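# Uncover table items and lay the dust sheet flat

## Task

Four arms share one table whose centre is at x = 0, y = 0 and whose top is at z = 0.72 m in the scene frame. Lift the dust sheet (a foam knob is sewn on each of its four corners) off the objects on the table and lay it out flat on the table, entirely on the tabletop and not touching or covering any object. Then release it and move the arms away; the sheet must stay that way without any robot holding it. Every object on the table should end where it was, upright and not leaning; each one that is shifted, tilted or knocked over counts against the result.

## Robot and tools

Robots and cameras. There are four identical i2rt Big YAM arms named arm1, arm2, arm3 and arm4, all mounted on one table. Each has six revolute joints, a two-finger gripper and a wrist camera (arm1_cam_wrist to arm4_cam_wrist). With joints 1 and 6 at 0 and the hand level and pointing forward, the wrist camera sits on top of the hand looking toward the fingertips. Two fixed room cameras, cam_high and cam_room_a, give overview images. Reach is about 1.0 m from each arm's joint 1 axis. The arms move independently; one being slow or stopped does not hold the others back.

Frames. Everything is given in one shared scene frame: origin on the floor, +z up. The tabletop is at z = 0.72 m and its centre at x = 0, y = 0. The hand point is midway between the fingertips; its z axis runs along the fingers and the fingers open and close along its y axis. Each arm's foot pose is real but never printed, so you steer by joint angles and by the images.

execute_actions. Argument "actions" is a list holding exactly one action object, or empty (an empty list only returns state and images). The action object has optional keys "arm1" to "arm4"; each holds "joints", a dict of absolute joint targets by name, not offsets. All named motions start together and may finish at different times. Names, units and ranges: joint1_rad -2.879 to 2.879 (base yaw; positive is counter-clockwise seen from above; 0 points the arm the way its foot faces); joint2_rad 0 to 3.141 (shoulder; 0 = upper arm pointing back, about level; increasing lifts it up then forward); joint3_rad 0 to 3.019 (elbow; 0 = folded, increasing opens); joint4_rad -1.692 to 1.57 (hand pitch; positive tips fingers up); joint5_rad -1.57 to 1.57 (hand swings sideways; positive to the arm's right); joint6_rad -2.094 to 2.094 (hand roll; positive clockwise seen from behind the hand); gripper_m 0 to 0.093 metres, the fingertip gap. Tolerances for counting a joint as arrived: ±0.045, ±0.14, ±0.09, ±0.055, ±0.03, ±0.035 rad and ±0.003 m. Finger force is roughly 50 to 62 N per pad, lower on some grippers. An action runs at most 15 s. Any unknown key or out-of-range number rejects the whole call and nothing moves. Joints or arms you omit may keep pushing toward their earlier targets. Because joints move at different speeds, the hand can take a wide curved path between postures. Optional "cameras" lists which camera images to return (names above, or "all"; omitted or null gives all, [] gives none; up to 16 names; an unknown name rejects the call).

Result lines. Each robot's state, with joint_positions, plus the requested images at the end of the call; the "pictures" line gives the image order. joint_status tells how each commanded motion ended: "off_target" (stopped short and may still be pushing), "contact_stop" or "time_out" (target dropped, joint holds where it stopped; after a time_out the joint may keep a target clipped to within 0.375, 0.375, 0.113, 0.225, 0.075, 0.3 rad of its position for joints 1 to 6 and keep pushing, listed under on_its_own), "not_followed" (a self/inter-arm clearance check withheld the targets, shown with "joint command not followed" and usually a "cause:" line; the gripper part still runs, and the withheld targets may be retried later). on_its_own covers what the call did not command; "held at" is a joint's held target, not its position. To relieve a pushing joint, command its reported position. Tiny target changes may not move a joint. A joint holding a load sags over time. If a stop is reported, later motion calls in that same reply are skipped.

wait: "seconds" 0 to 10; commands nothing new and returns state and images as an empty action would.

zoom_image: "camera" (one of the six names) and "region" [x0, y0, x1, y1] in pixels from the image's top-left, at most 504 by 504, taken from that camera's latest full image.

read_manual: optional "section", only "licences"; returns URDF licence text, no motion.

finished_scene: "scene" is the integer number of the current scene. It ends the scene after the last command has been held, cannot be undone, and reports whether the goal was met, so the sheet must already be settled and released. Replying without a tool call ends the run.

Cautions. The arms do not stop on contact and can push very hard; a hard press between two arms ends the run in failure, and a hard hit may too. No state line reports arm-to-arm contact, and the clearance check can act late and ignores fingers, gripper housings and wrist cameras. Knocking a rigid object off the work area fails the task (the cloth is exempt). Loose objects may occasionally be nudged by outside pushes. Avoid drops, slips, slams and hard pushes. Sustained loads heat motors: a MOTOR HOT line appears from 85 °C, and at 100 °C the arm and its gripper go limp (OVER-TEMPERATURE FAULT) until cooled; its joints then read "limit_stop_at_motor_heat", and the target should be resent. The simulation keeps running while you compose replies, with the arms holding your last command meanwhile.

Each tool is called as name(argument=value, ...), one argument or row to a line, values as JSON.

## Session

execute_actions(
  actions=[],
)

Scene clock: 0.00 s.
arm1.joint_positions: joint1_rad=+0.283 joint2_rad=+0.582 joint3_rad=+1.548 joint4_rad=-1.248 joint5_rad=-0.204 joint6_rad=+0.564 gripper_m=+0.094
arm1.joint_status: not commanded
arm1.hand: x=+0.2586 y=+0.4934 z=+1.4460 quat_wxyz=(-0.572, -0.648, -0.463, +0.195) (m; scene frame)
arm2.joint_positions: joint1_rad=+0.091 joint2_rad=+0.583 joint3_rad=+1.435 joint4_rad=-1.604 joint5_rad=-0.210 joint6_rad=+0.758 gripper_m=+0.094
arm2.joint_status: not commanded
arm2.hand: x=-0.3555 y=+0.6032 z=+1.2776 quat_wxyz=(-0.410, -0.759, -0.505, +0.015) (m; scene frame)
arm3.joint_positions: joint1_rad=-0.179 joint2_rad=+0.255 joint3_rad=+1.582 joint4_rad=-1.385 joint5_rad=+0.070 joint6_rad=-0.300 gripper_m=+0.095
arm3.joint_status: not commanded
arm3.hand: x=-0.4376 y=-0.6788 z=+1.4385 quat_wxyz=(-0.643, +0.437, -0.588, -0.222) (m; scene frame)
arm4.joint_positions: joint1_rad=+0.161 joint2_rad=+0.283 joint3_rad=+1.590 joint4_rad=-1.303 joint5_rad=-0.010 joint6_rad=+0.654 gripper_m=+0.094
arm4.joint_status: not commanded
arm4.hand: x=+0.2633 y=-0.7697 z=+1.4171 quat_wxyz=(-0.202, +0.409, -0.575, -0.679) (m; scene frame)
pictures: arm1_cam_wrist, arm2_cam_wrist, arm3_cam_wrist, arm4_cam_wrist, cam_high, cam_room_a
Images, in order (width x height): arm1_cam_wrist 616x616, arm2_cam_wrist 616x616, arm3_cam_wrist 616x616, arm4_cam_wrist 616x616, cam_high 504x504, cam_room_a 504x504.

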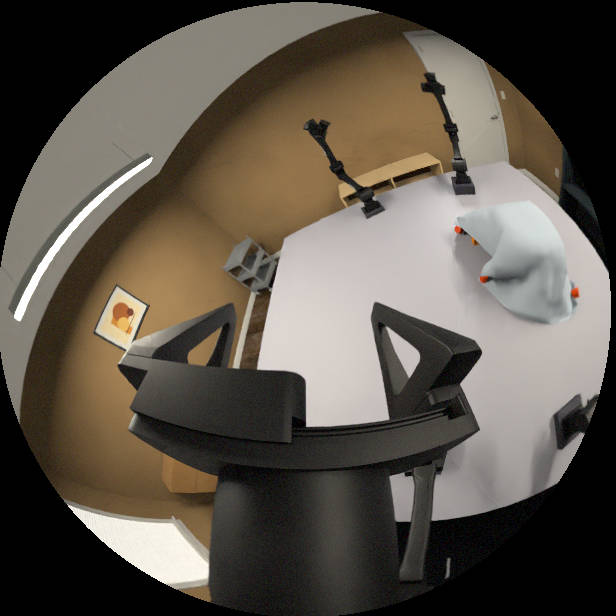

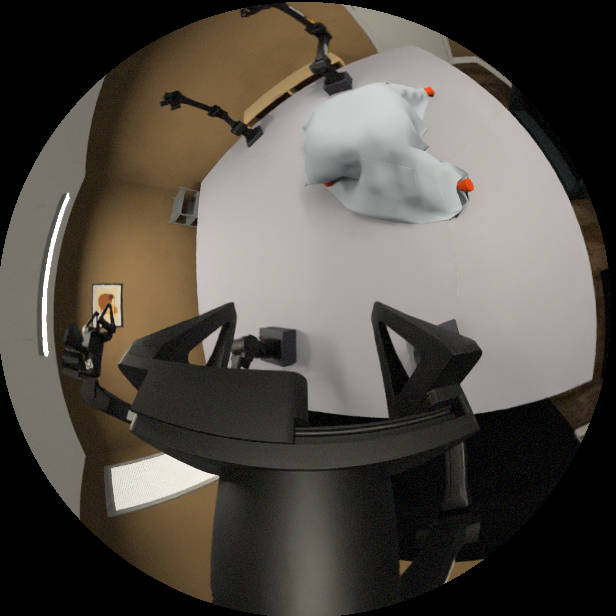

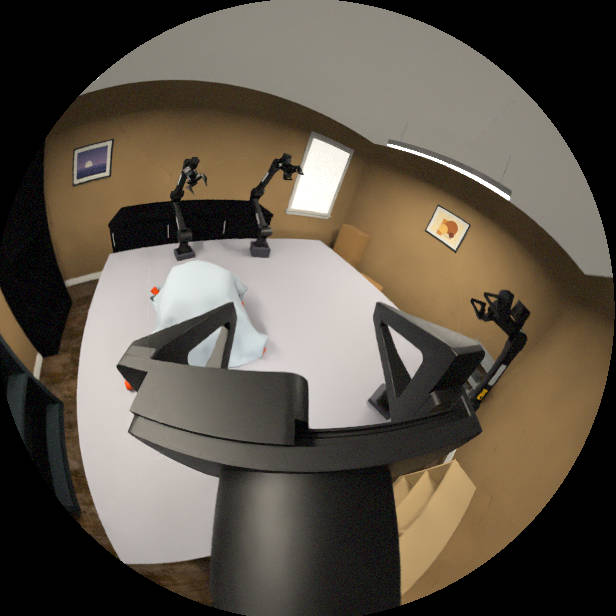

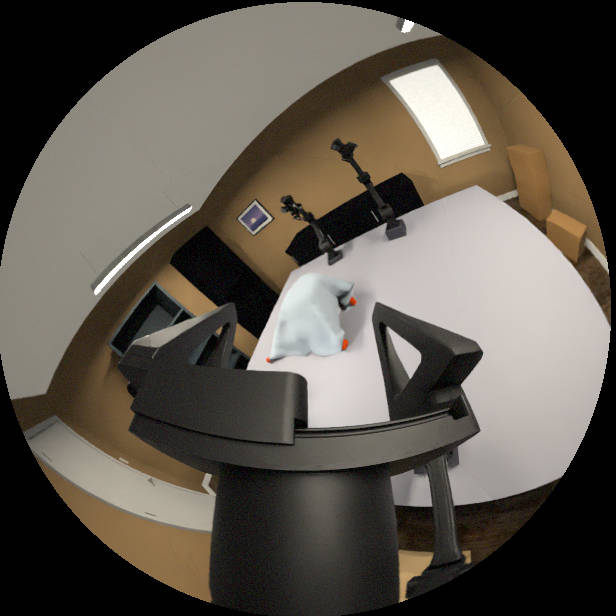

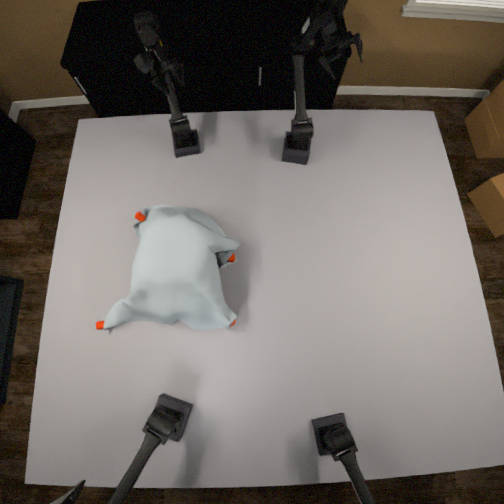

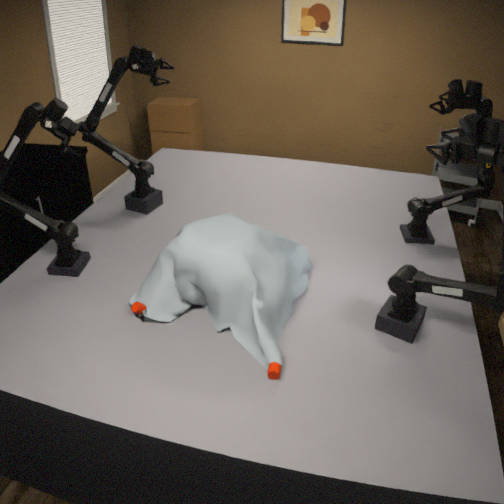

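zoom_image(
  camera="cam_high",
  region=[70,180,280,360],
)

zoom_image(
  camera="cam_room_a",
  region=[100,190,340,400],
)

Region (70, 180, 280, 360) of cam_high's 504x504 image, scaled by 2.400, with more detail than that image has; it fills the top 432 rows of this view, and the rest is white.

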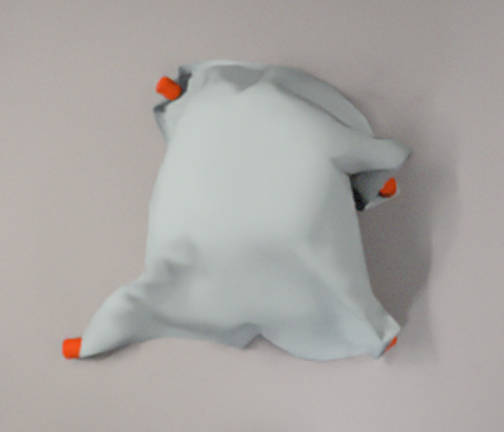

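Region (100, 190, 340, 400) of cam_room_a's 504x504 image, scaled by 2.100, with more detail than that image has; it fills the top 441 rows of this view, and the rest is white.

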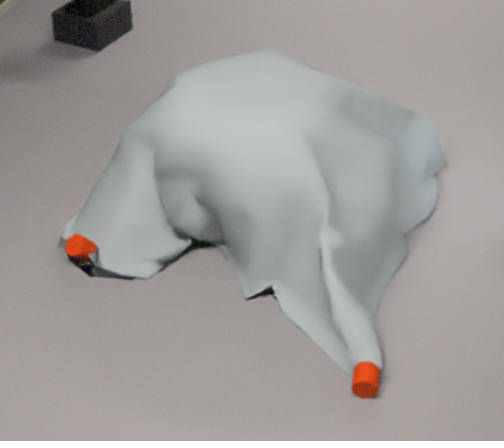

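execute_actions(
  actions=[
    {"arm1":{"joints":{"joint1_rad":-0.354,"joint2_rad":2.014,"joint3_rad":1.911,"joint4_rad":-1.097,"joint5_rad":0,"joint6_rad":0}},"arm2":{"joints":{"joint1_rad":-0.672,"joint2_rad":1.627,"joint3_rad":1.407,"joint4_rad":-1.351,"joint5_rad":0,"joint6_rad":-1.54}},"arm3":{"joints":{"joint1_rad":1.053,"joint2_rad":1.844,"joint3_rad":1.697,"joint4_rad":-1.424,"joint5_rad":0,"joint6_rad":-0.868}},"arm4":{"joints":{"joint1_rad":0.523,"joint2_rad":1.927,"joint3_rad":1.778,"joint4_rad":-1.051,"joint5_rad":0,"joint6_rad":0}}},
  ],
)

Scene clock: 7.43 s.
arm1.joint_positions: joint1_rad=-0.357 joint2_rad=+2.044 joint3_rad=+1.874 joint4_rad=-1.102 joint5_rad=-0.004 joint6_rad=+0.015 gripper_m=+0.094
arm1.joint_status: all done
arm1.hand: x=-0.1646 y=+0.0853 z=+0.9423 quat_wxyz=(-0.076, -0.868, -0.473, +0.129) (m; scene frame)
arm2.joint_positions: joint1_rad=-0.679 joint2_rad=+1.623 joint3_rad=+1.404 joint4_rad=-1.360 joint5_rad=-0.002 joint6_rad=-1.530 gripper_m=+0.094
arm2.joint_status: all done
arm2.hand: x=-0.6658 y=+0.3355 z=+0.9376 quat_wxyz=(-0.003, -0.268, -0.963, +0.000) (m; scene frame)
arm3.joint_positions: joint1_rad=+1.066 joint2_rad=+1.834 joint3_rad=+1.690 joint4_rad=-1.411 joint5_rad=-0.001 joint6_rad=-0.857 gripper_m=+0.095
arm3.joint_status: all done
arm3.hand: x=-0.8289 y=-0.2598 z=+0.9643 quat_wxyz=(+0.002, +1.000, +0.001, -0.009) (m; scene frame)
arm4.joint_positions: joint1_rad=+0.510 joint2_rad=+1.944 joint3_rad=+1.744 joint4_rad=-1.050 joint5_rad=-0.001 joint6_rad=+0.014 gripper_m=+0.094
arm4.joint_status: all done
arm4.hand: x=-0.1509 y=-0.2630 z=+0.8964 quat_wxyz=(-0.064, +0.885, -0.437, -0.147) (m; scene frame)
pictures: arm1_cam_wrist, arm2_cam_wrist, arm3_cam_wrist, arm4_cam_wrist, cam_high, cam_room_a
Images, in order (width x height): arm1_cam_wrist 616x616, arm2_cam_wrist 616x616, arm3_cam_wrist 616x616, arm4_cam_wrist 616x616, cam_high 504x504, cam_room_a 504x504.

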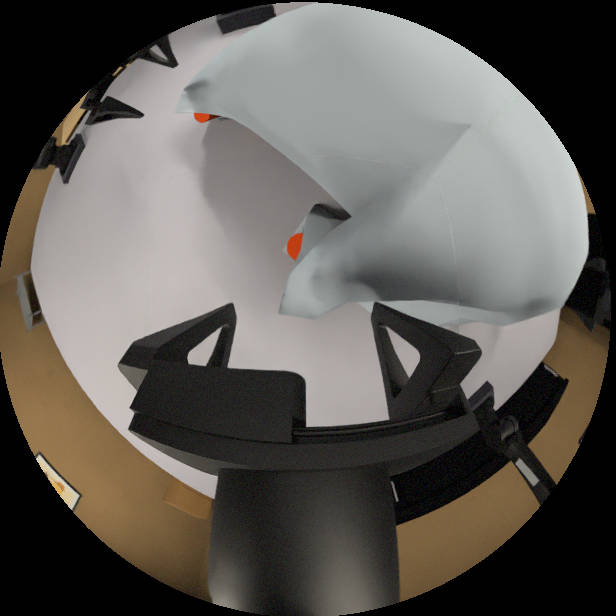

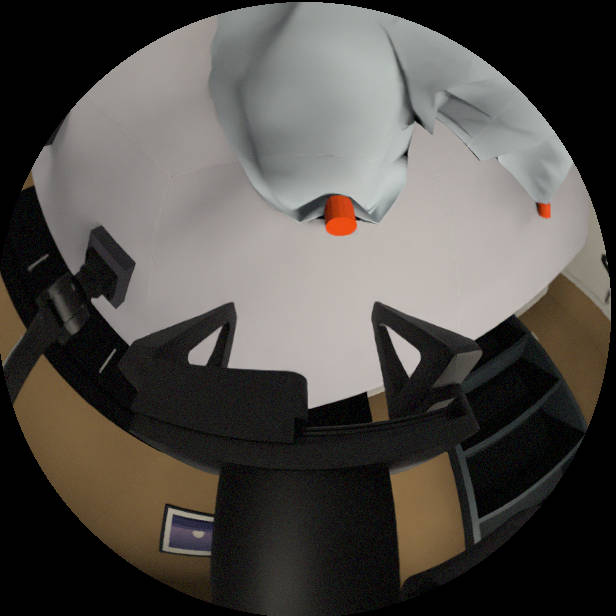

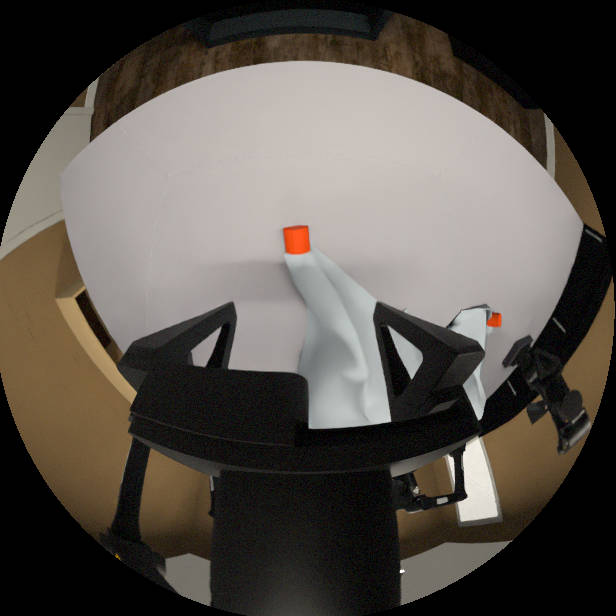

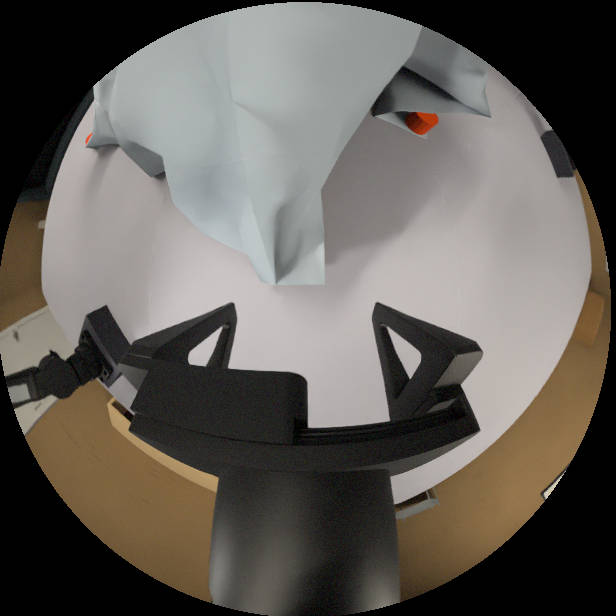

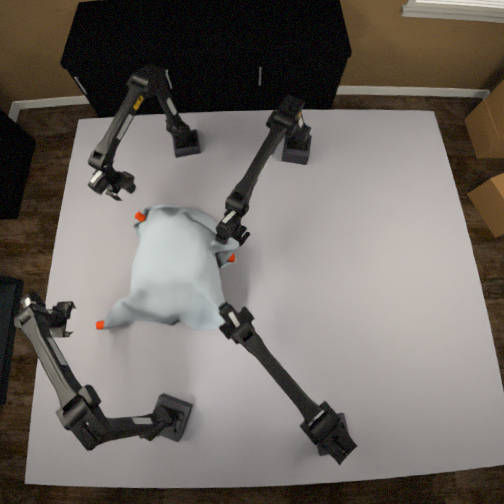

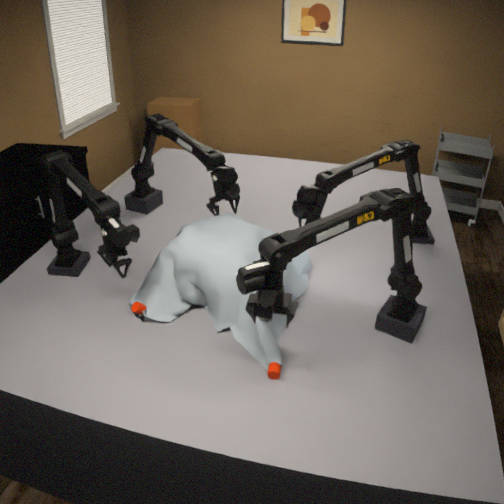

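execute_actions(
  actions=[
    {"arm1":{"joints":{"joint1_rad":-0.329,"joint2_rad":2.24,"joint3_rad":1.84,"joint4_rad":-0.755,"joint6_rad":-2.04}},"arm2":{"joints":{"joint1_rad":-0.62,"joint2_rad":1.883,"joint3_rad":1.39,"joint4_rad":-1.069,"joint6_rad":1.6}},"arm3":{"joints":{"joint1_rad":1.072,"joint2_rad":1.951,"joint3_rad":1.39,"joint4_rad":-1.001,"joint6_rad":-0.84}},"arm4":{"joints":{"joint1_rad":0.525,"joint2_rad":2.02,"joint3_rad":1.64,"joint4_rad":-0.784}}},
  ],
)

Scene clock: 12.47 s.
arm1.joint_positions: joint1_rad=-0.333 joint2_rad=+2.260 joint3_rad=+1.821 joint4_rad=-0.775 joint5_rad=-0.004 joint6_rad=-2.021 gripper_m=+0.094
arm1.joint_status: all done
arm1.hand: x=-0.1723 y=+0.0395 z=+0.7915 quat_wxyz=(+0.082, -0.042, -0.983, +0.158) (m; scene frame)
arm2.joint_positions: joint1_rad=-0.615 joint2_rad=+1.883 joint3_rad=+1.384 joint4_rad=-1.087 joint5_rad=-0.002 joint6_rad=+1.590 gripper_m=+0.094
arm2.joint_status: all done
arm2.hand: x=-0.6615 y=+0.2715 z=+0.8033 quat_wxyz=(+0.004, -0.974, +0.226, -0.004) (m; scene frame)
arm3.joint_positions: joint1_rad=+1.066 joint2_rad=+1.951 joint3_rad=+1.382 joint4_rad=-1.014 joint5_rad=-0.001 joint6_rad=-0.851 gripper_m=+0.095
arm3.joint_status: all done
arm3.hand: x=-0.8147 y=-0.2801 z=+0.7923 quat_wxyz=(+0.012, +1.000, -0.002, +0.000) (m; scene frame)
arm4.joint_positions: joint1_rad=+0.510 joint2_rad=+2.047 joint3_rad=+1.623 joint4_rad=-0.800 joint5_rad=-0.001 joint6_rad=+0.014 gripper_m=+0.094
arm4.joint_status: all done
arm4.hand: x=-0.1596 y=-0.2538 z=+0.7949 quat_wxyz=(-0.070, +0.883, -0.436, -0.159) (m; scene frame)
pictures: arm1_cam_wrist, arm2_cam_wrist, arm3_cam_wrist, arm4_cam_wrist, cam_high, cam_room_a
Images, in order (width x height): arm1_cam_wrist 616x616, arm2_cam_wrist 616x616, arm3_cam_wrist 616x616, arm4_cam_wrist 616x616, cam_high 504x504, cam_room_a 504x504.

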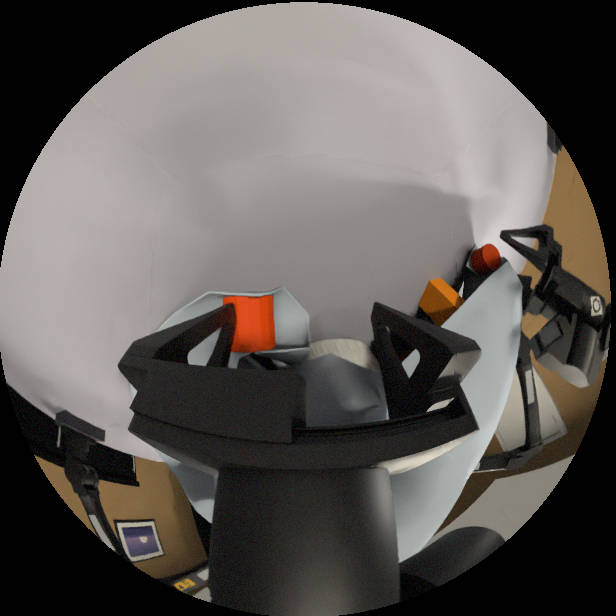

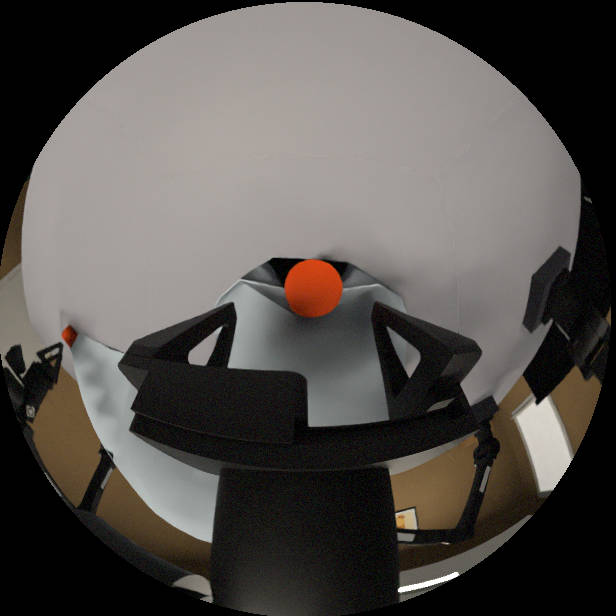

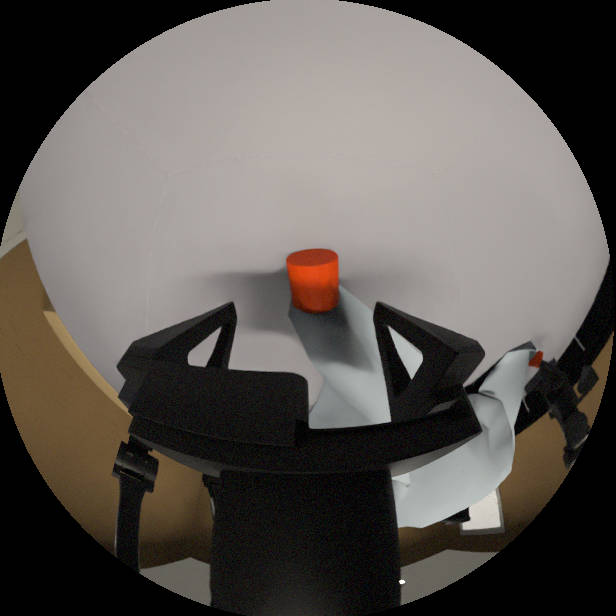

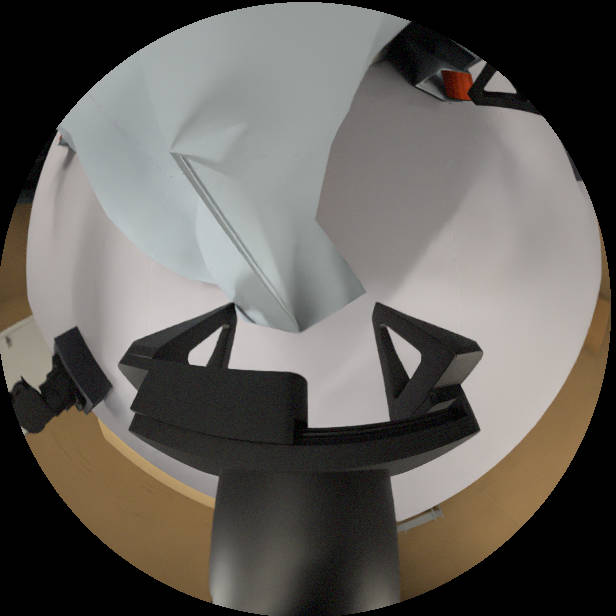

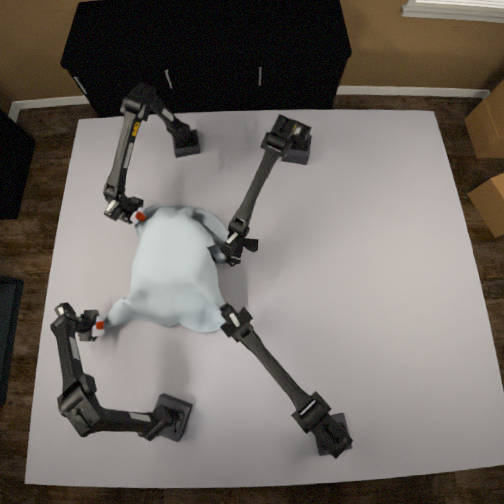

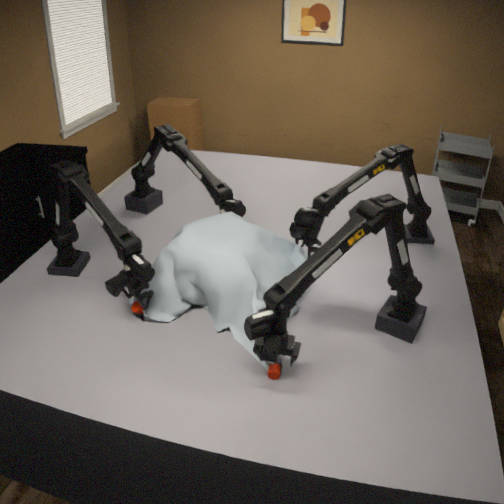

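execute_actions(
  actions=[
    {"arm1":{"joints":{"joint1_rad":-0.375,"joint2_rad":2.14,"joint3_rad":1.76,"joint4_rad":-0.766}},"arm2":{"joints":{"joint2_rad":1.938,"joint3_rad":1.35,"joint4_rad":-0.97}},"arm3":{"joints":{"joint2_rad":2.027,"joint3_rad":1.372,"joint4_rad":-0.9}},"arm4":{"joints":{"joint2_rad":2.035,"joint3_rad":1.53,"joint4_rad":-0.64}}},
  ],
  cameras=["arm1_cam_wrist"],
)

execute_actions(
  actions=[
    {"arm1":{"joints":{"joint2_rad":2.24,"joint3_rad":1.72,"joint4_rad":-0.63}}},
  ],
)

Scene clock: 15.73 s.
arm1.joint_positions: joint1_rad=-0.377 joint2_rad=+2.163 joint3_rad=+1.755 joint4_rad=-0.775 joint5_rad=-0.004 joint6_rad=-2.025 gripper_m=+0.094
arm1.joint_status: all done
arm1.hand: x=-0.1924 y=+0.0680 z=+0.8322 quat_wxyz=(+0.093, -0.061, -0.979, +0.169) (m; scene frame)
arm2.joint_positions: joint1_rad=-0.615 joint2_rad=+1.922 joint3_rad=+1.356 joint4_rad=-0.988 joint5_rad=-0.002 joint6_rad=+1.590 gripper_m=+0.094
arm2.joint_status: all done
arm2.hand: x=-0.6647 y=+0.2642 z=+0.7739 quat_wxyz=(-0.012, -0.974, +0.227, +0.000) (m; scene frame)
arm3.joint_positions: joint1_rad=+1.066 joint2_rad=+2.016 joint3_rad=+1.377 joint4_rad=-0.913 joint5_rad=-0.001 joint6_rad=-0.850 gripper_m=+0.095
arm3.joint_status: all done
arm3.hand: x=-0.8238 y=-0.2705 z=+0.7565 quat_wxyz=(+0.000, +1.000, -0.002, -0.010) (m; scene frame)
arm4.joint_positions: joint1_rad=+0.511 joint2_rad=+2.046 joint3_rad=+1.517 joint4_rad=-0.656 joint5_rad=-0.001 joint6_rad=+0.014 gripper_m=+0.094
arm4.joint_status: all done
arm4.hand: x=-0.1541 y=-0.2617 z=+0.7630 quat_wxyz=(-0.078, +0.880, -0.434, -0.176) (m; scene frame)
pictures: arm1_cam_wrist
Images, in order (width x height): arm1_cam_wrist 616x616.

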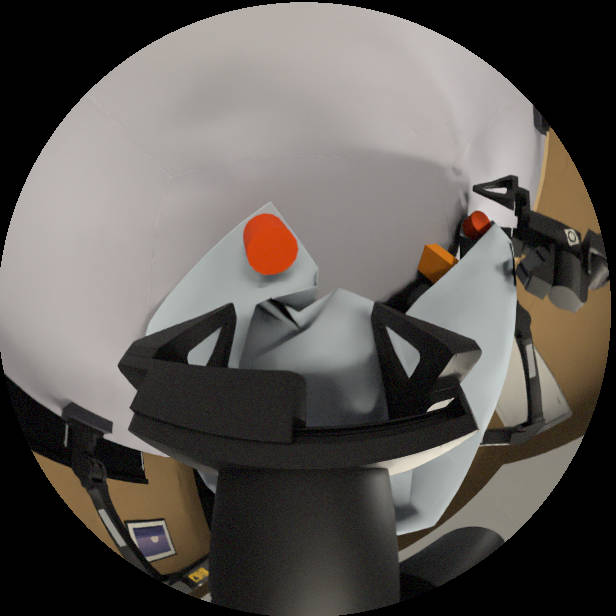

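Scene clock: 16.77 s.
arm1.joint_positions: joint1_rad=-0.377 joint2_rad=+2.226 joint3_rad=+1.714 joint4_rad=-0.651 joint5_rad=-0.004 joint6_rad=-2.025 gripper_m=+0.094
arm1.joint_status: all done
arm1.hand: x=-0.1948 y=+0.0643 z=+0.7816 quat_wxyz=(+0.099, -0.061, -0.977, +0.178) (m; scene frame)
arm2.joint_positions: joint1_rad=-0.615 joint2_rad=+1.922 joint3_rad=+1.356 joint4_rad=-0.988 joint5_rad=-0.002 joint6_rad=+1.590 gripper_m=+0.094
arm2.joint_status: not commanded
arm2.hand: x=-0.6647 y=+0.2642 z=+0.7739 quat_wxyz=(-0.012, -0.974, +0.227, +0.000) (m; scene frame)
arm3.joint_positions: joint1_rad=+1.066 joint2_rad=+2.016 joint3_rad=+1.377 joint4_rad=-0.913 joint5_rad=-0.001 joint6_rad=-0.850 gripper_m=+0.095
arm3.joint_status: not commanded
arm3.hand: x=-0.8238 y=-0.2705 z=+0.7565 quat_wxyz=(+0.000, +1.000, -0.002, -0.010) (m; scene frame)
arm4.joint_positions: joint1_rad=+0.511 joint2_rad=+2.046 joint3_rad=+1.517 joint4_rad=-0.656 joint5_rad=-0.001 joint6_rad=+0.014 gripper_m=+0.094
arm4.joint_status: not commanded
arm4.hand: x=-0.1541 y=-0.2617 z=+0.7630 quat_wxyz=(-0.078, +0.880, -0.434, -0.176) (m; scene frame)
pictures: arm1_cam_wrist, arm2_cam_wrist, arm3_cam_wrist, arm4_cam_wrist, cam_high, cam_room_a
Images, in order (width x height): arm1_cam_wrist 616x616, arm2_cam_wrist 616x616, arm3_cam_wrist 616x616, arm4_cam_wrist 616x616, cam_high 504x504, cam_room_a 504x504.

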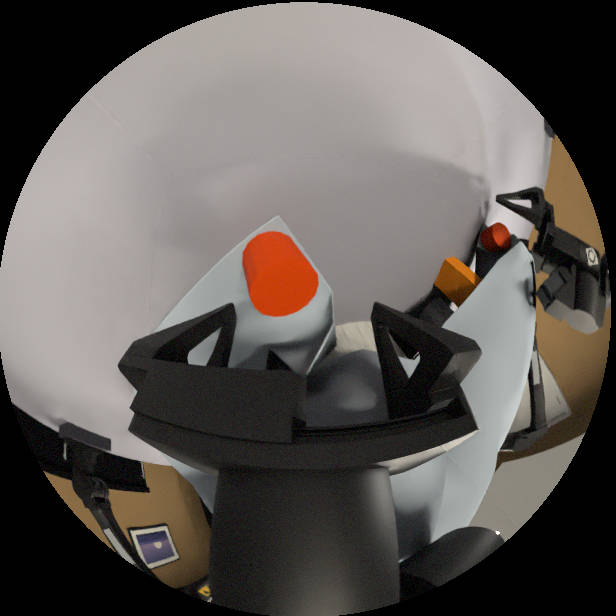

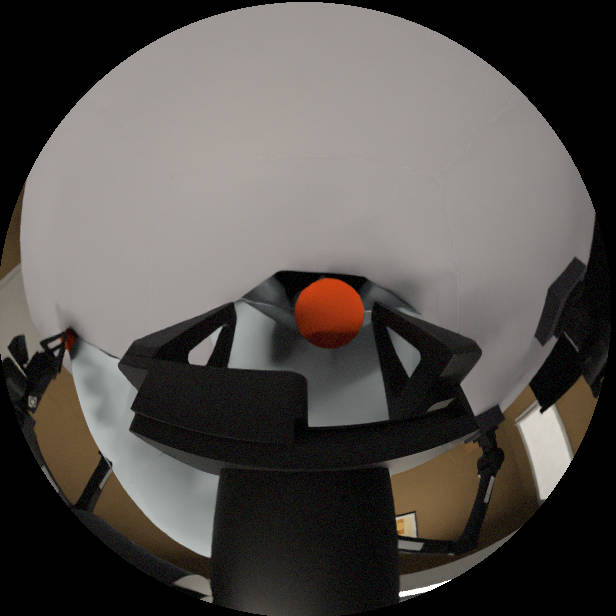

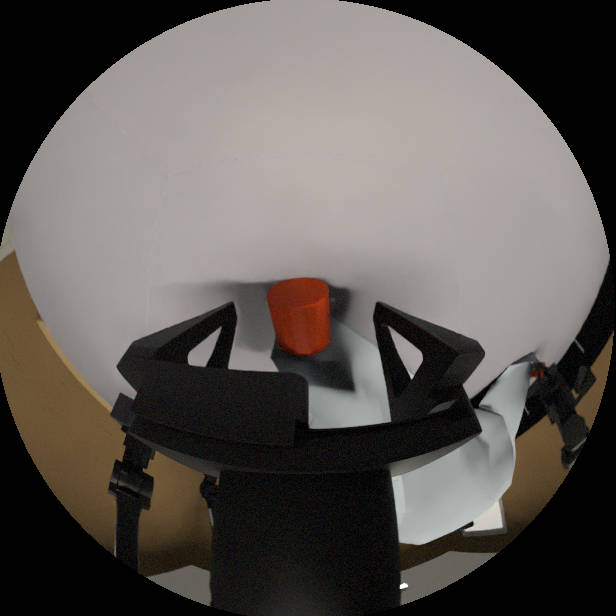

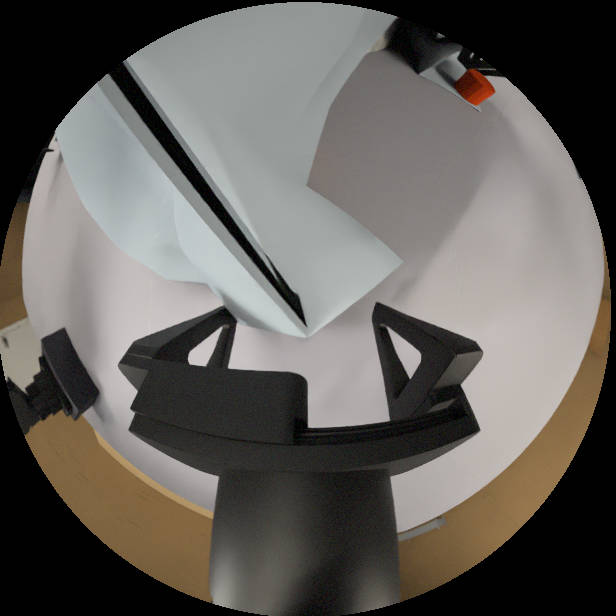

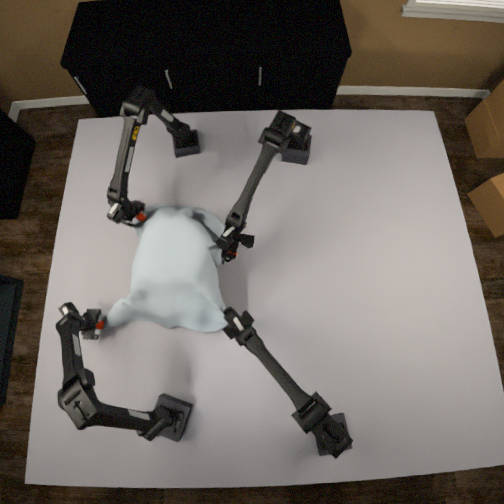

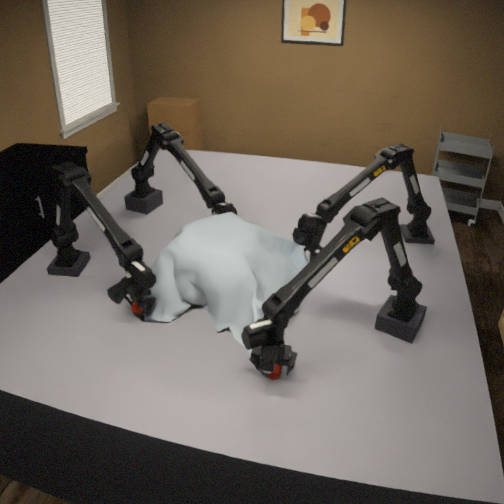

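execute_actions(
  actions=[
    {"arm1":{"joints":{"joint1_rad":-0.35,"joint3_rad":1.655}},"arm2":{"joints":{"joint2_rad":1.965}},"arm3":{"joints":{"joint2_rad":2.045}},"arm4":{"joints":{"joint1_rad":0.475,"joint2_rad":2.02,"joint3_rad":1.68,"joint4_rad":-0.8}}},
  ],
  cameras=[],
)

execute_actions(
  actions=[
    {"arm2":{"joints":{"gripper_m":0.02}},"arm3":{"joints":{"gripper_m":0.02}},"arm4":{"joints":{"joint2_rad":2.13,"joint3_rad":1.64,"joint4_rad":-0.69}}},
  ],
  cameras=["arm1_cam_wrist","arm2_cam_wrist","arm4_cam_wrist"],
)

Scene clock: 18.93 s.
arm1.joint_positions: joint1_rad=-0.355 joint2_rad=+2.226 joint3_rad=+1.654 joint4_rad=-0.643 joint5_rad=+0.001 joint6_rad=-2.030 gripper_m=+0.094
arm1.joint_status: all done
arm1.hand: x=-0.1693 y=+0.0765 z=+0.7569 quat_wxyz=(+0.087, -0.049, -0.983, +0.155) (m; scene frame)
arm2.joint_positions: joint1_rad=-0.615 joint2_rad=+1.930 joint3_rad=+1.356 joint4_rad=-0.988 joint5_rad=-0.002 joint6_rad=+1.591 gripper_m=+0.094
arm2.joint_status: all done
arm2.hand: x=-0.6643 y=+0.2651 z=+0.7695 quat_wxyz=(-0.008, -0.974, +0.227, -0.001) (m; scene frame)
arm3.joint_positions: joint1_rad=+1.066 joint2_rad=+2.018 joint3_rad=+1.377 joint4_rad=-0.913 joint5_rad=-0.001 joint6_rad=-0.850 gripper_m=+0.095
arm3.joint_status: all done
arm3.hand: x=-0.8235 y=-0.2708 z=+0.7553 quat_wxyz=(+0.001, +1.000, -0.002, -0.009) (m; scene frame)
arm4.joint_positions: joint1_rad=+0.486 joint2_rad=+2.037 joint3_rad=+1.640 joint4_rad=-0.791 joint5_rad=-0.001 joint6_rad=+0.013 gripper_m=+0.094
arm4.joint_status: all done
arm4.hand: x=-0.1516 y=-0.2358 z=+0.8097 quat_wxyz=(-0.080, +0.875, -0.445, -0.174) (m; scene frame)
pictures: none
No camera images: the call's "cameras" was empty. Leave "cameras" out to get every camera's image.

Scene clock: 19.90 s.
arm1.joint_positions: joint1_rad=-0.355 joint2_rad=+2.226 joint3_rad=+1.654 joint4_rad=-0.643 joint5_rad=+0.001 joint6_rad=-2.030 gripper_m=+0.094
arm1.joint_status: not commanded
arm1.hand: x=-0.1693 y=+0.0765 z=+0.7569 quat_wxyz=(+0.087, -0.049, -0.983, +0.155) (m; scene frame)
arm2.joint_positions: joint1_rad=-0.616 joint2_rad=+1.927 joint3_rad=+1.356 joint4_rad=-0.984 joint5_rad=+0.000 joint6_rad=+1.591 gripper_m=+0.039
arm2.joint_status: gripper_m off_target (ended at +0.039, target +0.020)
arm2.hand: x=-0.6656 y=+0.2643 z=+0.7711 quat_wxyz=(-0.011, -0.974, +0.227, +0.000) (m; scene frame)
arm3.joint_positions: joint1_rad=+1.066 joint2_rad=+2.018 joint3_rad=+1.377 joint4_rad=-0.913 joint5_rad=-0.001 joint6_rad=-0.850 gripper_m=+0.035
arm3.joint_status: gripper_m off_target (ended at +0.035, target +0.020)
arm3.hand: x=-0.8236 y=-0.2707 z=+0.7553 quat_wxyz=(+0.001, +1.000, -0.003, -0.009) (m; scene frame)
arm4.joint_positions: joint1_rad=+0.486 joint2_rad=+2.132 joint3_rad=+1.637 joint4_rad=-0.702 joint5_rad=-0.005 joint6_rad=+0.013 gripper_m=+0.094
arm4.joint_status: all done
arm4.hand: x=-0.1587 y=-0.2283 z=+0.7520 quat_wxyz=(-0.076, +0.876, -0.445, -0.171) (m; scene frame)
pictures: arm1_cam_wrist, arm2_cam_wrist, arm4_cam_wrist
Images, in order (width x height): arm1_cam_wrist 616x616, arm2_cam_wrist 616x616, arm4_cam_wrist 616x616.

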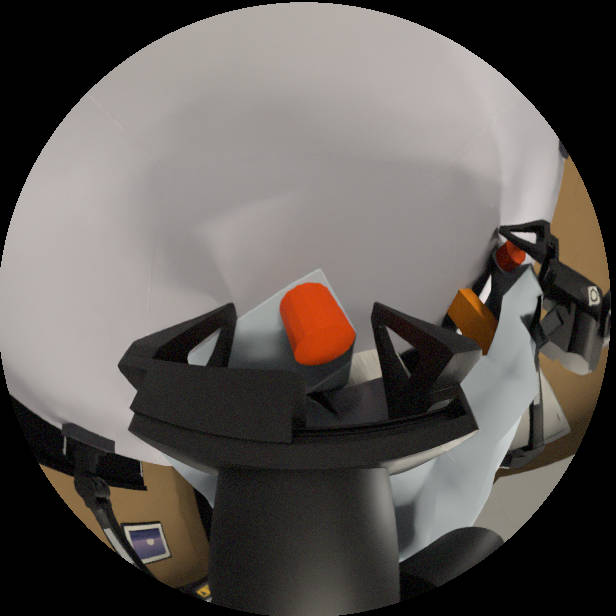

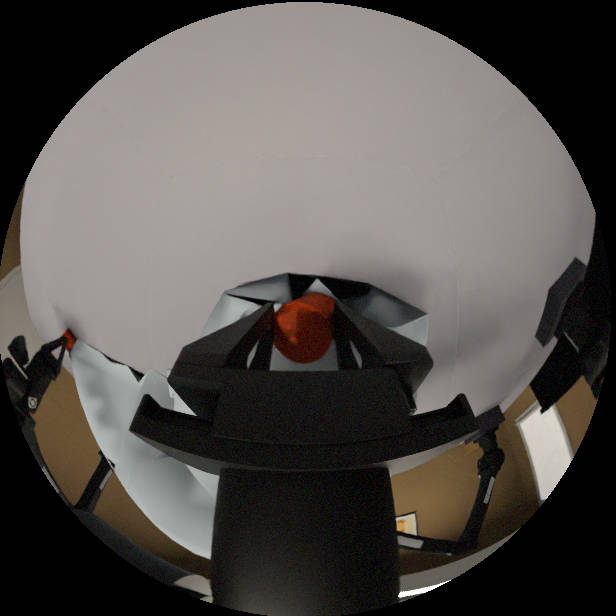

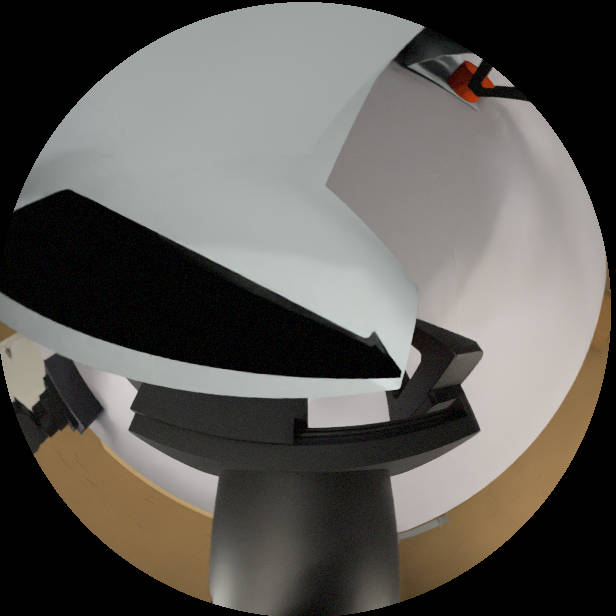

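execute_actions(
  actions=[
    {"arm1":{"joints":{"gripper_m":0.02}},"arm4":{"joints":{"gripper_m":0.02}}},
  ],
  cameras=[],
)

execute_actions(
  actions=[
    {"arm1":{"joints":{"joint1_rad":-0.4,"joint2_rad":1.8,"joint3_rad":1.48,"joint4_rad":-0.9}},"arm2":{"joints":{"joint1_rad":-0.72,"joint2_rad":1.7,"joint3_rad":1.42,"joint4_rad":-1.14}},"arm3":{"joints":{"joint2_rad":1.75,"joint3_rad":1.4,"joint4_rad":-1.07}},"arm4":{"joints":{"joint2_rad":1.87,"joint3_rad":1.7,"joint4_rad":-1.03}}},
  ],
)

Scene clock: 22.30 s.
arm1.joint_positions: joint1_rad=-0.355 joint2_rad=+2.226 joint3_rad=+1.654 joint4_rad=-0.643 joint5_rad=+0.001 joint6_rad=-2.030 gripper_m=+0.037
arm1.joint_status: gripper_m off_target (ended at +0.037, target +0.020)
arm1.hand: x=-0.1693 y=+0.0765 z=+0.7569 quat_wxyz=(+0.087, -0.049, -0.983, +0.155) (m; scene frame)
arm2.joint_positions: joint1_rad=-0.616 joint2_rad=+1.927 joint3_rad=+1.356 joint4_rad=-0.984 joint5_rad=+0.000 joint6_rad=+1.591 gripper_m=+0.039
arm2.joint_status: not commanded
arm2.hand: x=-0.6656 y=+0.2643 z=+0.7711 quat_wxyz=(-0.011, -0.974, +0.227, +0.000) (m; scene frame)
arm3.joint_positions: joint1_rad=+1.066 joint2_rad=+2.018 joint3_rad=+1.377 joint4_rad=-0.913 joint5_rad=-0.001 joint6_rad=-0.849 gripper_m=+0.035
arm3.joint_status: not commanded
arm3.hand: x=-0.8236 y=-0.2707 z=+0.7553 quat_wxyz=(+0.001, +1.000, -0.003, -0.009) (m; scene frame)
arm4.joint_positions: joint1_rad=+0.485 joint2_rad=+2.132 joint3_rad=+1.637 joint4_rad=-0.697 joint5_rad=-0.005 joint6_rad=+0.013 gripper_m=+0.040
arm4.joint_status: gripper_m off_target (ended at +0.040, target +0.020)
arm4.hand: x=-0.1592 y=-0.2272 z=+0.7525 quat_wxyz=(-0.077, +0.875, -0.445, -0.173) (m; scene frame)
pictures: none
No camera images: the call's "cameras" was empty. Leave "cameras" out to get every camera's image.

Scene clock: 23.70 s.
arm1.joint_positions: joint1_rad=-0.403 joint2_rad=+1.782 joint3_rad=+1.460 joint4_rad=-0.886 joint5_rad=+0.001 joint6_rad=-2.030 gripper_m=+0.037
arm1.joint_status: all done
arm1.hand: x=-0.1433 y=+0.1745 z=+0.9406 quat_wxyz=(+0.092, -0.072, -0.981, +0.156) (m; scene frame)
arm2.joint_positions: joint1_rad=-0.723 joint2_rad=+1.684 joint3_rad=+1.397 joint4_rad=-1.124 joint5_rad=-0.001 joint6_rad=+1.591 gripper_m=+0.039
arm2.joint_status: all done
arm2.hand: x=-0.7142 y=+0.2970 z=+0.9100 quat_wxyz=(-0.081, -0.957, +0.278, +0.019) (m; scene frame)
arm3.joint_positions: joint1_rad=+1.066 joint2_rad=+1.739 joint3_rad=+1.380 joint4_rad=-1.059 joint5_rad=+0.001 joint6_rad=-0.849 gripper_m=+0.020
arm3.joint_status: all done
arm3.on_its_own: gripper_m moved -0.015 to your old target +0.020
arm3.hand: x=-0.8159 y=-0.2757 z=+0.9023 quat_wxyz=(-0.051, +0.997, -0.004, -0.053) (m; scene frame)
arm4.joint_positions: joint1_rad=+0.485 joint2_rad=+1.873 joint3_rad=+1.671 joint4_rad=-1.022 joint5_rad=-0.003 joint6_rad=+0.013 gripper_m=+0.040
arm4.joint_status: all done
arm4.hand: x=-0.1269 y=-0.2669 z=+0.9111 quat_wxyz=(-0.071, +0.878, -0.447, -0.158) (m; scene frame)
pictures: arm1_cam_wrist, arm2_cam_wrist, arm3_cam_wrist, arm4_cam_wrist, cam_high, cam_room_a
Images, in order (width x height): arm1_cam_wrist 616x616, arm2_cam_wrist 616x616, arm3_cam_wrist 616x616, arm4_cam_wrist 616x616, cam_high 504x504, cam_room_a 504x504.

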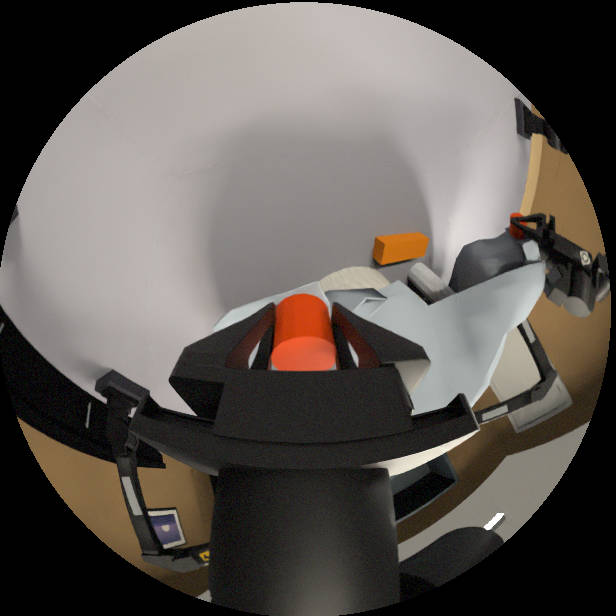

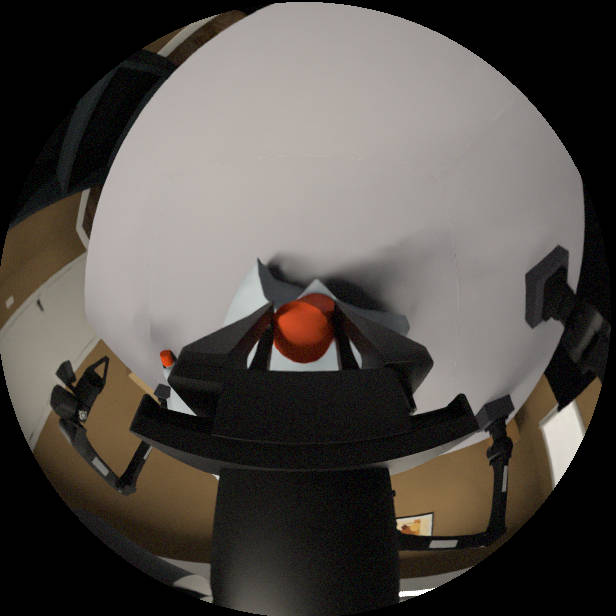

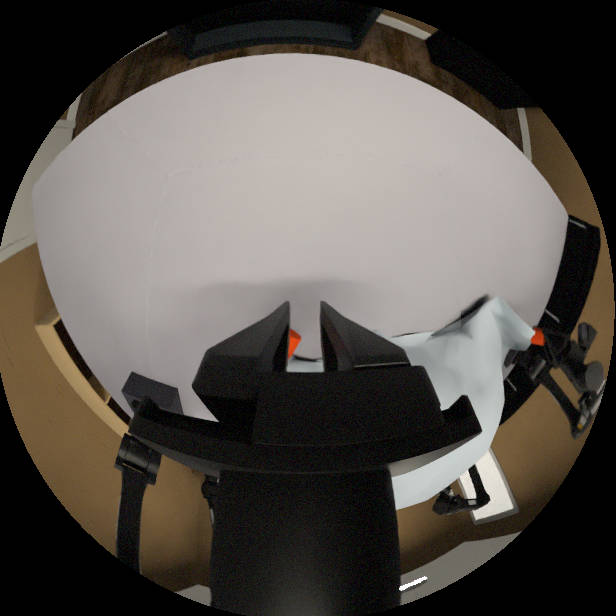

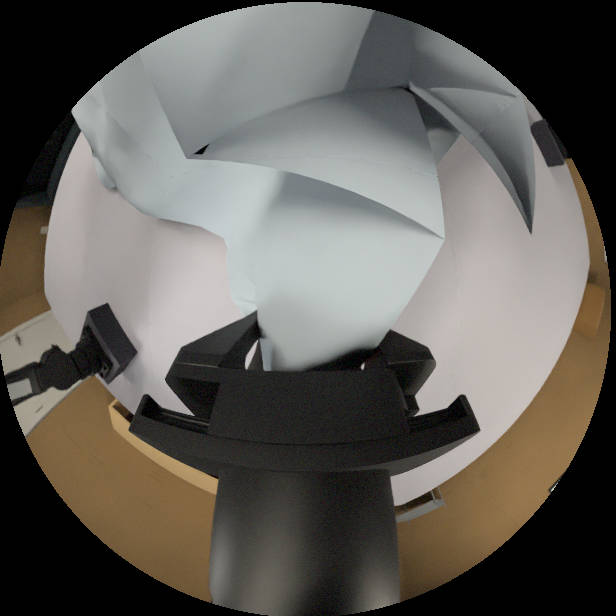

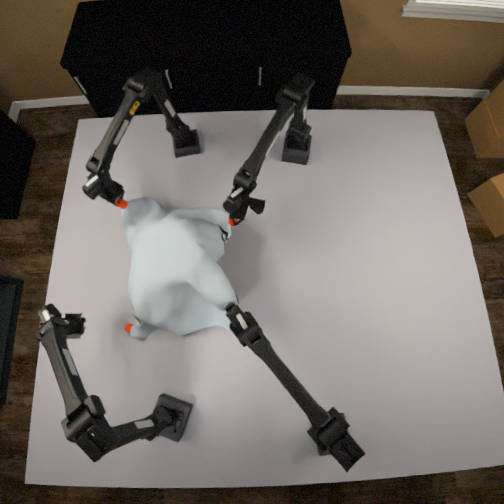

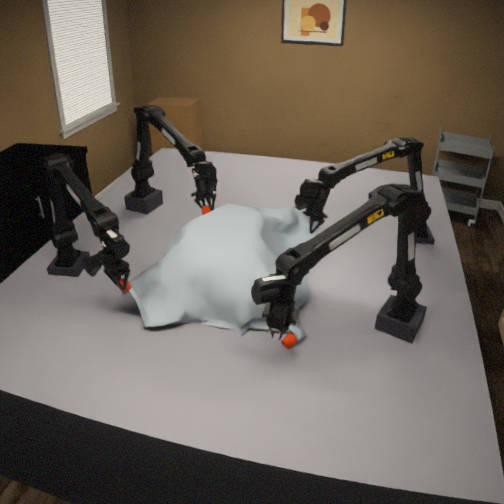

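execute_actions(
  actions=[
    {"arm3":{"joints":{"joint1_rad":0.865,"joint2_rad":1.7,"joint3_rad":1.11,"joint4_rad":-0.96,"joint6_rad":-1.04,"gripper_m":0.093}}},
  ],
  cameras=["arm3_cam_wrist","cam_room_a"],
)

Scene clock: 25.57 s.
arm1.joint_positions: joint1_rad=-0.403 joint2_rad=+1.782 joint3_rad=+1.460 joint4_rad=-0.886 joint5_rad=+0.001 joint6_rad=-2.030 gripper_m=+0.037
arm1.joint_status: not commanded
arm1.hand: x=-0.1433 y=+0.1745 z=+0.9406 quat_wxyz=(+0.092, -0.072, -0.981, +0.156) (m; scene frame)
arm2.joint_positions: joint1_rad=-0.723 joint2_rad=+1.684 joint3_rad=+1.397 joint4_rad=-1.124 joint5_rad=-0.001 joint6_rad=+1.591 gripper_m=+0.039
arm2.joint_status: not commanded
arm2.hand: x=-0.7142 y=+0.2970 z=+0.9100 quat_wxyz=(-0.081, -0.957, +0.278, +0.019) (m; scene frame)
arm3.joint_positions: joint1_rad=+0.852 joint2_rad=+1.693 joint3_rad=+1.109 joint4_rad=-0.973 joint5_rad=+0.002 joint6_rad=-1.029 gripper_m=+0.093
arm3.joint_status: all done
arm3.hand: x=-0.6770 y=-0.2890 z=+0.8277 quat_wxyz=(+0.001, +1.000, -0.020, -0.006) (m; scene frame)
arm4.joint_positions: joint1_rad=+0.485 joint2_rad=+1.873 joint3_rad=+1.671 joint4_rad=-1.022 joint5_rad=-0.003 joint6_rad=+0.013 gripper_m=+0.040
arm4.joint_status: not commanded
arm4.hand: x=-0.1269 y=-0.2669 z=+0.9111 quat_wxyz=(-0.071, +0.878, -0.447, -0.158) (m; scene frame)
pictures: arm3_cam_wrist, cam_room_a
Images, in order (width x height): arm3_cam_wrist 616x616, cam_room_a 504x504.

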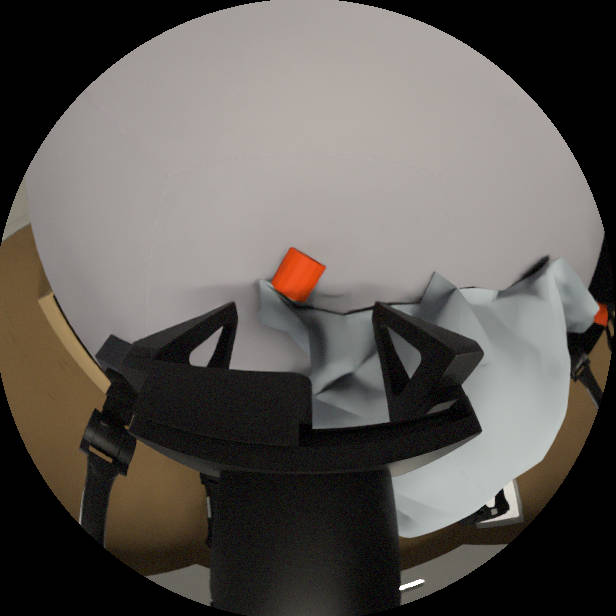

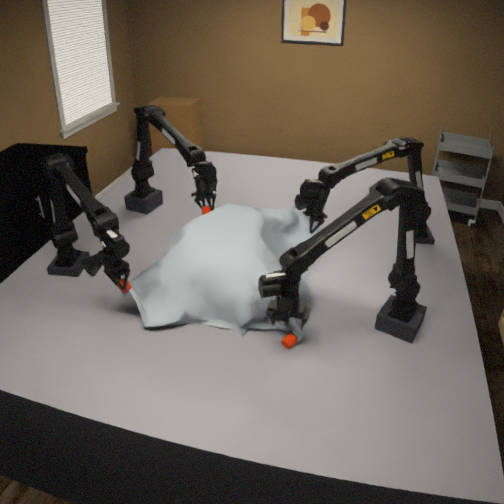

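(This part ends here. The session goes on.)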